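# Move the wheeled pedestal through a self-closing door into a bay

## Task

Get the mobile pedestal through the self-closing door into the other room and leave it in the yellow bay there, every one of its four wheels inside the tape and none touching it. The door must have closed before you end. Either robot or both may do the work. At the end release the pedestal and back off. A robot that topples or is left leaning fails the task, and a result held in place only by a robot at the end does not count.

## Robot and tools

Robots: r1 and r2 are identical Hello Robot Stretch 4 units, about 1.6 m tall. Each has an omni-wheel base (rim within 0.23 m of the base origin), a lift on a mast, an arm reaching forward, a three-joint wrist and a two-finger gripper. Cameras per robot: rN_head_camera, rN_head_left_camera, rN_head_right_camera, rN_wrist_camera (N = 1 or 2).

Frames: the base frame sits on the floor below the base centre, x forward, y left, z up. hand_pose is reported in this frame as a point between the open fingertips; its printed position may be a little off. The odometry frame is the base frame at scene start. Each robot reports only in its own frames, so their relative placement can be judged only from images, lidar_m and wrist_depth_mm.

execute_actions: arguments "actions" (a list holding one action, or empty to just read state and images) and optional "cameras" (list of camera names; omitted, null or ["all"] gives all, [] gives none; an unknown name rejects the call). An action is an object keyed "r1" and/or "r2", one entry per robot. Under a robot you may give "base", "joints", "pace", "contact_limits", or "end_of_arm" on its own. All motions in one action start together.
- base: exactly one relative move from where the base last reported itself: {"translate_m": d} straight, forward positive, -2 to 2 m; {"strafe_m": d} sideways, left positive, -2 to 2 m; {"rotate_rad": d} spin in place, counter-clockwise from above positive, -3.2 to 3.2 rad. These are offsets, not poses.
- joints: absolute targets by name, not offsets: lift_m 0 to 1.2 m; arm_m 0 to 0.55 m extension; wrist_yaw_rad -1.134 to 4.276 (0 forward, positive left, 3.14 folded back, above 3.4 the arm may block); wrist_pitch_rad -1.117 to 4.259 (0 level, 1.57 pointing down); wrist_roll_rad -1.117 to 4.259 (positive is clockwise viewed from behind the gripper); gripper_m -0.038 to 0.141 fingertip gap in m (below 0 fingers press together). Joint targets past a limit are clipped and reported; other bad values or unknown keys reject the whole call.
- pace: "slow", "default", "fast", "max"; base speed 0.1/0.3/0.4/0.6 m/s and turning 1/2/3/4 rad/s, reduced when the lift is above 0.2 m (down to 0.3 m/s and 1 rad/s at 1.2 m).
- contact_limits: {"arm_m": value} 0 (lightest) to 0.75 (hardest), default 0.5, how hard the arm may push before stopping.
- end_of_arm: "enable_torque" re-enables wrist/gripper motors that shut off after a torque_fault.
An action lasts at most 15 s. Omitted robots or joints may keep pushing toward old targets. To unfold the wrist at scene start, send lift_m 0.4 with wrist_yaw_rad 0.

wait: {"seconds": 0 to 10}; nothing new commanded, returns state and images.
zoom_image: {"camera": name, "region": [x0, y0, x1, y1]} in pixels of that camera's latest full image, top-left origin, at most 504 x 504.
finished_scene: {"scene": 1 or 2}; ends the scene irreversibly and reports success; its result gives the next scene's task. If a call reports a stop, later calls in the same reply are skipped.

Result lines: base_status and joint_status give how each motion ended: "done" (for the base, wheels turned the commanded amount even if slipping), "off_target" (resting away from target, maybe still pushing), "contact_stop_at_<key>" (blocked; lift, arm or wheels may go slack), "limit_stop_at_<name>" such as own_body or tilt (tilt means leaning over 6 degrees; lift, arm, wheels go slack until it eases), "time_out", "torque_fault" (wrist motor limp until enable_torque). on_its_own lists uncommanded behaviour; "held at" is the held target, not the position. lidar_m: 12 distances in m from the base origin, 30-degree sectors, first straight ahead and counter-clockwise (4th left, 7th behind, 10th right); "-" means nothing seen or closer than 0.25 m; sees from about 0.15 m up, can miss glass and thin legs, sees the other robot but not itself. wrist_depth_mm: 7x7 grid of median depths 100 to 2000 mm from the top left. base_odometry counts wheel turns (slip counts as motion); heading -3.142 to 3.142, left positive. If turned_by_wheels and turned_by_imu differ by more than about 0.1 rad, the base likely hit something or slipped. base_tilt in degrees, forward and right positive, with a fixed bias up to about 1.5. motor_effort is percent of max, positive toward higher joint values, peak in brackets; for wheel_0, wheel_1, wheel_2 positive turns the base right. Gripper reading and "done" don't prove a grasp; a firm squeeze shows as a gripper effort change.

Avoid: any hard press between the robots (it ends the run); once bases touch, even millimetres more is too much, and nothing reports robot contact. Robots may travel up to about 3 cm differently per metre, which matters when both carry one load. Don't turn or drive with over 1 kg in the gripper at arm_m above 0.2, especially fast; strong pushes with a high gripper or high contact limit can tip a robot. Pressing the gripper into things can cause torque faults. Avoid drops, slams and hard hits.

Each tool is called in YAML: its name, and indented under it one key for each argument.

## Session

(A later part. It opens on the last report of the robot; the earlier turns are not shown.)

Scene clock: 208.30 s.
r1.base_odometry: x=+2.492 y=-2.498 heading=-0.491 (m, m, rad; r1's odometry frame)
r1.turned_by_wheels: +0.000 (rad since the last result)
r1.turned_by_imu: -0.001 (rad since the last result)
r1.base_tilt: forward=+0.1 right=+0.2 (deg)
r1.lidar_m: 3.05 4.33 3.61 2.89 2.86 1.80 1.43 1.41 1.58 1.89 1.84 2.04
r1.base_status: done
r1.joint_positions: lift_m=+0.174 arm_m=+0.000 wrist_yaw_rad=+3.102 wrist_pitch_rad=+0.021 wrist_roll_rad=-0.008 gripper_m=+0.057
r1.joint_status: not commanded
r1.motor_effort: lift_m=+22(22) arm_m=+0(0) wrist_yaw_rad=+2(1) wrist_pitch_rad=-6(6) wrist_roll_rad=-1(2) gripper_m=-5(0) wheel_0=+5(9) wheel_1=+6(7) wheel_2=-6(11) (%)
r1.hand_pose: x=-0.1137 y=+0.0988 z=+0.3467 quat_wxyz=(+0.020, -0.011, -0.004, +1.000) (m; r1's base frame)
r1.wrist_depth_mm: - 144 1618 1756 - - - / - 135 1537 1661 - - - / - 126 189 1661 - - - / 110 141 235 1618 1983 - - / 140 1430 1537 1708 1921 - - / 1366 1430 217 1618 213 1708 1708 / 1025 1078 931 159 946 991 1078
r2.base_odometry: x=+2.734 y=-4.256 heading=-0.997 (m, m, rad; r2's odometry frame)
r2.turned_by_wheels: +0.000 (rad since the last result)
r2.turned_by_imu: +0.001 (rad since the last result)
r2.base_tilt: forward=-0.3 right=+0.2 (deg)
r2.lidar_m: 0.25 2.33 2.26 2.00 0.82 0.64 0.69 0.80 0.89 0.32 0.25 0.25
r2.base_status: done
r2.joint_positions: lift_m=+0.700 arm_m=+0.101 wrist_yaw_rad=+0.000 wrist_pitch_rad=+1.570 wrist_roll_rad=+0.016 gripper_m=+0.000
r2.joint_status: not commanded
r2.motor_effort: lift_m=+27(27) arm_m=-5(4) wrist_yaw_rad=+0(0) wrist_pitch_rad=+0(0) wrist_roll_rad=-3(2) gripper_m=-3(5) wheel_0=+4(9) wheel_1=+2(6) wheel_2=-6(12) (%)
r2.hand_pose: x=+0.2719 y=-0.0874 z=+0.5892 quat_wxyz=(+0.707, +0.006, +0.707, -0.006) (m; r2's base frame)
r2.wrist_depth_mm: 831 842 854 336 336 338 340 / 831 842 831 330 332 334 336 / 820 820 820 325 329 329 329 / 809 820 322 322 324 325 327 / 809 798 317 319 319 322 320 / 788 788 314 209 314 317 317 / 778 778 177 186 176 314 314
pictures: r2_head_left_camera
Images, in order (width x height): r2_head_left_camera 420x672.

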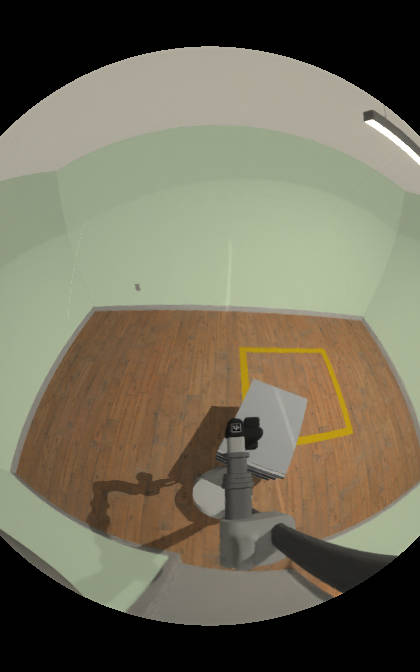

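execute_actions:
  actions:
    - {"r2":{"base":{"rotate_rad":-0.75},"pace":"slow"}}
  cameras: []

execute_actions:
  actions:
    - {"r2":{"base":{"translate_m":0.62},"pace":"slow"}}
  cameras: []

execute_actions:
  actions:
    - {"r2":{"base":{"translate_m":-0.45}}}
  cameras: ["r2_head_left_camera","r2_head_camera","r1_wrist_camera"]

Scene clock: 217.33 s.
r1.base_odometry: x=+2.492 y=-2.498 heading=-0.491 (m, m, rad; r1's odometry frame)
r1.turned_by_wheels: +0.000 (rad since the last result)
r1.turned_by_imu: -0.001 (rad since the last result)
r1.base_tilt: forward=+0.1 right=+0.3 (deg)
r1.lidar_m: 3.06 4.34 3.59 2.89 2.83 1.80 1.44 1.42 1.59 1.87 1.85 2.04
r1.base_status: not commanded
r1.joint_positions: lift_m=+0.174 arm_m=+0.000 wrist_yaw_rad=+3.102 wrist_pitch_rad=+0.021 wrist_roll_rad=-0.008 gripper_m=+0.057
r1.joint_status: not commanded
r1.motor_effort: lift_m=+22(22) arm_m=+0(0) wrist_yaw_rad=+1(2) wrist_pitch_rad=-6(6) wrist_roll_rad=-2(1) gripper_m=-3(3) wheel_0=+6(6) wheel_1=+5(5) wheel_2=-5(6) (%)
r1.hand_pose: x=-0.1137 y=+0.0988 z=+0.3467 quat_wxyz=(+0.020, -0.011, -0.004, +1.000) (m; r1's base frame)
r1.wrist_depth_mm: - 144 1661 1863 - - - / - 135 1661 1808 - - - / - 126 189 1808 1983 - - / 110 140 235 1756 - - - / 139 1430 1618 1808 1983 - - / 1336 1499 216 1708 213 1618 1618 / 1042 1060 931 159 931 976 1060
r2.base_odometry: x=+2.733 y=-4.256 heading=-1.747 (m, m, rad; r2's odometry frame)
r2.turned_by_wheels: -0.750 (rad since the last result)
r2.turned_by_imu: -0.730 (rad since the last result)
r2.base_tilt: forward=-0.3 right=+0.2 (deg)
r2.lidar_m: 0.25 0.25 0.25 2.47 2.21 1.07 0.65 0.65 0.65 0.82 1.44 0.25
r2.base_status: done
r2.joint_positions: lift_m=+0.700 arm_m=+0.101 wrist_yaw_rad=+0.000 wrist_pitch_rad=+1.570 wrist_roll_rad=+0.016 gripper_m=+0.000
r2.joint_status: not commanded
r2.motor_effort: lift_m=+26(27) arm_m=-4(4) wrist_yaw_rad=-1(0) wrist_pitch_rad=+0(1) wrist_roll_rad=-3(3) gripper_m=-3(3) wheel_0=+1(8) wheel_1=+1(5) wheel_2=-1(6) (%)
r2.hand_pose: x=+0.2719 y=-0.0874 z=+0.5893 quat_wxyz=(+0.707, +0.006, +0.707, -0.006) (m; r2's base frame)
r2.wrist_depth_mm: 330 332 332 336 866 866 878 / 327 327 329 330 842 854 854 / 322 324 325 327 831 842 842 / 317 319 320 322 831 831 831 / 314 315 315 317 322 820 820 / 309 312 312 209 320 809 820 / 306 309 177 185 176 788 798
pictures: none
No camera images: the call's "cameras" was empty. Leave "cameras" out to get every camera's image.

Scene clock: 224.80 s.
r1.base_odometry: x=+2.492 y=-2.498 heading=-0.491 (m, m, rad; r1's odometry frame)
r1.turned_by_wheels: +0.000 (rad since the last result)
r1.turned_by_imu: -0.002 (rad since the last result)
r1.base_tilt: forward=+0.2 right=+0.2 (deg)
r1.lidar_m: 3.03 4.34 3.60 2.88 2.84 1.80 1.45 1.40 1.60 1.85 1.84 2.01
r1.base_status: not commanded
r1.joint_positions: lift_m=+0.174 arm_m=+0.000 wrist_yaw_rad=+3.102 wrist_pitch_rad=+0.021 wrist_roll_rad=-0.008 gripper_m=+0.057
r1.joint_status: not commanded
r1.motor_effort: lift_m=+22(22) arm_m=+0(0) wrist_yaw_rad=+0(2) wrist_pitch_rad=-6(6) wrist_roll_rad=-1(1) gripper_m=-5(3) wheel_0=+5(6) wheel_1=+5(6) wheel_2=-5(5) (%)
r1.hand_pose: x=-0.1137 y=+0.0988 z=+0.3467 quat_wxyz=(+0.020, -0.011, -0.004, +1.000) (m; r1's base frame)
r1.wrist_depth_mm: - 144 1661 1863 1921 - - / - 135 1618 1863 1983 - - / - 125 189 1808 - - - / 110 141 236 1808 - - - / 140 1464 1618 1808 1983 - - / 1366 1499 216 1756 214 1708 1661 / 1042 1025 917 159 946 960 1098
r2.base_odometry: x=+2.625 y=-4.867 heading=-1.747 (m, m, rad; r2's odometry frame)
r2.turned_by_wheels: +0.000 (rad since the last result)
r2.turned_by_imu: +0.002 (rad since the last result)
r2.base_tilt: forward=-0.3 right=+0.1 (deg)
r2.lidar_m: 0.25 0.25 0.25 2.14 2.61 1.93 1.25 1.13 1.08 1.34 2.13 0.28
r2.base_status: done
r2.joint_positions: lift_m=+0.700 arm_m=+0.101 wrist_yaw_rad=+0.000 wrist_pitch_rad=+1.570 wrist_roll_rad=+0.016 gripper_m=+0.000
r2.joint_status: not commanded
r2.motor_effort: lift_m=+26(26) arm_m=-4(4) wrist_yaw_rad=+0(0) wrist_pitch_rad=+0(1) wrist_roll_rad=-3(3) gripper_m=-3(5) wheel_0=+4(8) wheel_1=+5(9) wheel_2=-3(11) (%)
r2.hand_pose: x=+0.2719 y=-0.0874 z=+0.5893 quat_wxyz=(+0.707, +0.006, +0.707, -0.006) (m; r2's base frame)
r2.wrist_depth_mm: 330 332 334 866 866 854 866 / 325 327 327 842 854 854 854 / 322 322 325 831 831 831 842 / 317 319 320 322 831 820 831 / 314 314 317 320 809 831 820 / 307 310 315 209 798 809 809 / 306 309 176 185 176 798 798
pictures: none
No camera images: the call's "cameras" was empty. Leave "cameras" out to get every camera's image.

Scene clock: 227.80 s.
r1.base_odometry: x=+2.492 y=-2.498 heading=-0.491 (m, m, rad; r1's odometry frame)
r1.turned_by_wheels: +0.000 (rad since the last result)
r1.turned_by_imu: -0.001 (rad since the last result)
r1.base_tilt: forward=+0.1 right=+0.3 (deg)
r1.lidar_m: 3.03 4.34 3.62 2.89 2.85 1.84 1.44 1.42 1.59 1.88 1.85 2.04
r1.base_status: not commanded
r1.joint_positions: lift_m=+0.174 arm_m=+0.000 wrist_yaw_rad=+3.102 wrist_pitch_rad=+0.021 wrist_roll_rad=-0.008 gripper_m=+0.057
r1.joint_status: not commanded
r1.motor_effort: lift_m=+22(22) arm_m=+0(0) wrist_yaw_rad=+3(1) wrist_pitch_rad=-7(6) wrist_roll_rad=-1(2) gripper_m=-2(1) wheel_0=+6(6) wheel_1=+5(5) wheel_2=-5(6) (%)
r1.hand_pose: x=-0.1137 y=+0.0988 z=+0.3467 quat_wxyz=(+0.020, -0.011, -0.004, +1.000) (m; r1's base frame)
r1.wrist_depth_mm: - 144 1708 1808 - - - / - 135 1618 1863 - - - / - 125 189 1808 1983 - - / 110 141 235 1808 - - - / 140 1430 1661 1756 1983 - - / 1366 1430 217 1708 214 1661 1661 / 1042 1060 917 159 960 960 1078
r2.base_odometry: x=+2.704 y=-4.424 heading=-1.747 (m, m, rad; r2's odometry frame)
r2.turned_by_wheels: +0.000 (rad since the last result)
r2.turned_by_imu: -0.001 (rad since the last result)
r2.base_tilt: forward=-0.2 right=+0.2 (deg)
r2.lidar_m: 0.60 0.58 2.10 2.56 2.33 1.28 0.82 0.80 0.81 0.87 1.74 2.44
r2.base_status: done
r2.joint_positions: lift_m=+0.700 arm_m=+0.101 wrist_yaw_rad=+0.000 wrist_pitch_rad=+1.570 wrist_roll_rad=+0.016 gripper_m=+0.000
r2.joint_status: not commanded
r2.motor_effort: lift_m=+26(27) arm_m=-4(4) wrist_yaw_rad=+0(0) wrist_pitch_rad=+0(0) wrist_roll_rad=-3(3) gripper_m=-5(4) wheel_0=-1(6) wheel_1=-1(6) wheel_2=-2(7) (%)
r2.hand_pose: x=+0.2719 y=-0.0874 z=+0.5893 quat_wxyz=(+0.707, +0.006, +0.707, -0.006) (m; r2's base frame)
r2.wrist_depth_mm: 445 517 634 854 866 866 866 / 831 634 831 842 842 842 866 / 820 820 831 831 842 842 842 / 809 809 809 831 831 831 831 / 798 798 798 809 820 820 809 / 788 798 759 209 809 809 809 / 778 778 176 185 176 798 798
pictures: r1_wrist_camera, r2_head_camera, r2_head_left_camera
Images, in order (width x height): r1_wrist_camera 616x392, r2_head_camera 420x560, r2_head_left_camera 420x672.

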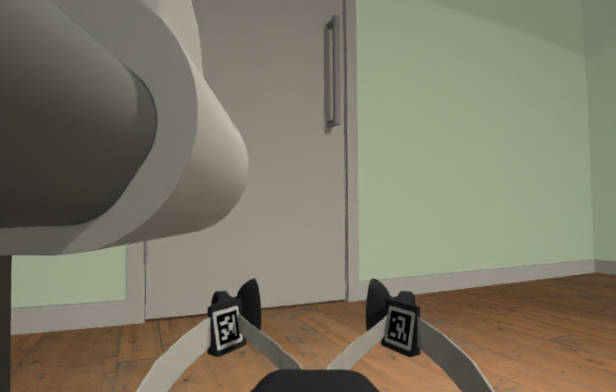

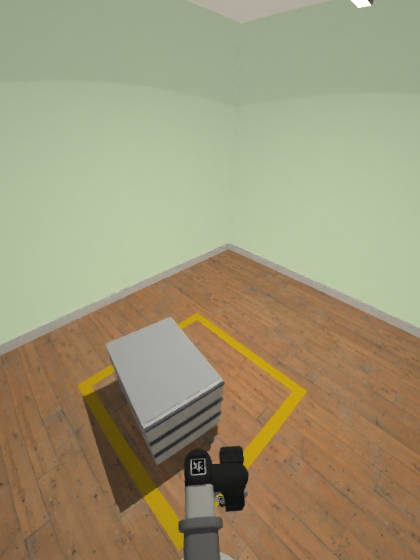

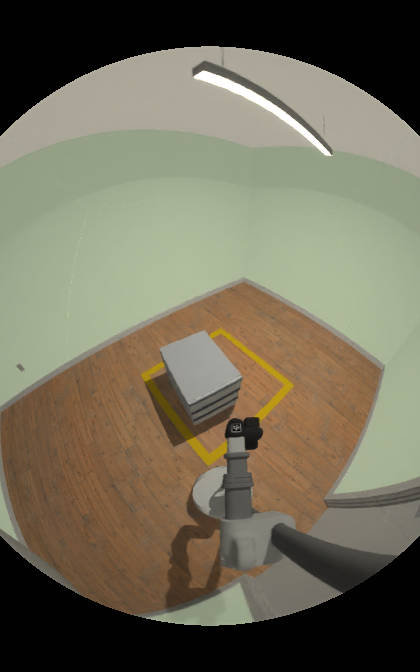

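execute_actions:
  actions:
    - {"r2":{"base":{"translate_m":-0.3}}}
  cameras: []

finished_scene:
  scene: 1

Scene clock: 235.03 s.
r1.base_odometry: x=+2.492 y=-2.498 heading=-0.491 (m, m, rad; r1's odometry frame)
r1.turned_by_wheels: +0.000 (rad since the last result)
r1.turned_by_imu: -0.001 (rad since the last result)
r1.base_tilt: forward=+0.2 right=+0.3 (deg)
r1.lidar_m: 3.04 4.34 3.61 2.87 2.85 1.79 1.44 1.42 1.58 1.88 1.84 2.02
r1.base_status: not commanded
r1.joint_positions: lift_m=+0.174 arm_m=+0.000 wrist_yaw_rad=+3.102 wrist_pitch_rad=+0.021 wrist_roll_rad=-0.008 gripper_m=+0.057
r1.joint_status: not commanded
r1.motor_effort: lift_m=+22(22) arm_m=+0(0) wrist_yaw_rad=+0(1) wrist_pitch_rad=-6(7) wrist_roll_rad=-1(1) gripper_m=-6(4) wheel_0=+6(6) wheel_1=+5(5) wheel_2=-5(6) (%)
r1.hand_pose: x=-0.1137 y=+0.0988 z=+0.3467 quat_wxyz=(+0.020, -0.011, -0.004, +1.000) (m; r1's base frame)
r1.wrist_depth_mm: - 143 1708 1756 - - - / - 135 1618 1756 - - - / - 125 189 1808 - - - / 110 141 236 1808 1921 - - / 140 1464 1618 1756 - - - / 1366 1464 217 1756 214 1708 1661 / 1060 1042 917 159 946 960 1060
r2.base_odometry: x=+2.756 y=-4.128 heading=-1.747 (m, m, rad; r2's odometry frame)
r2.turned_by_wheels: +0.000 (rad since the last result)
r2.turned_by_imu: +0.000 (rad since the last result)
r2.base_tilt: forward=-0.3 right=+0.1 (deg)
r2.lidar_m: 0.87 0.93 2.32 2.38 2.14 0.91 0.56 0.52 0.57 0.72 1.19 2.65
r2.base_status: done
r2.joint_positions: lift_m=+0.700 arm_m=+0.101 wrist_yaw_rad=+0.000 wrist_pitch_rad=+1.570 wrist_roll_rad=+0.016 gripper_m=+0.000
r2.joint_status: not commanded
r2.motor_effort: lift_m=+26(26) arm_m=-4(5) wrist_yaw_rad=+0(0) wrist_pitch_rad=+0(0) wrist_roll_rad=-3(3) gripper_m=-3(6) wheel_0=+0(6) wheel_1=+0(6) wheel_2=-1(5) (%)
r2.hand_pose: x=+0.2719 y=-0.0874 z=+0.5893 quat_wxyz=(+0.707, +0.006, +0.707, -0.006) (m; r2's base frame)
r2.wrist_depth_mm: 831 854 854 854 854 854 866 / 820 831 842 854 854 854 866 / 820 820 831 831 831 831 842 / 809 809 809 820 831 831 842 / 809 798 798 809 820 820 809 / 788 788 759 209 798 809 809 / 778 788 176 186 176 798 809
pictures: none
No camera images: the call's "cameras" was empty. Leave "cameras" out to get every camera's image.

The scene is finished: the task was done.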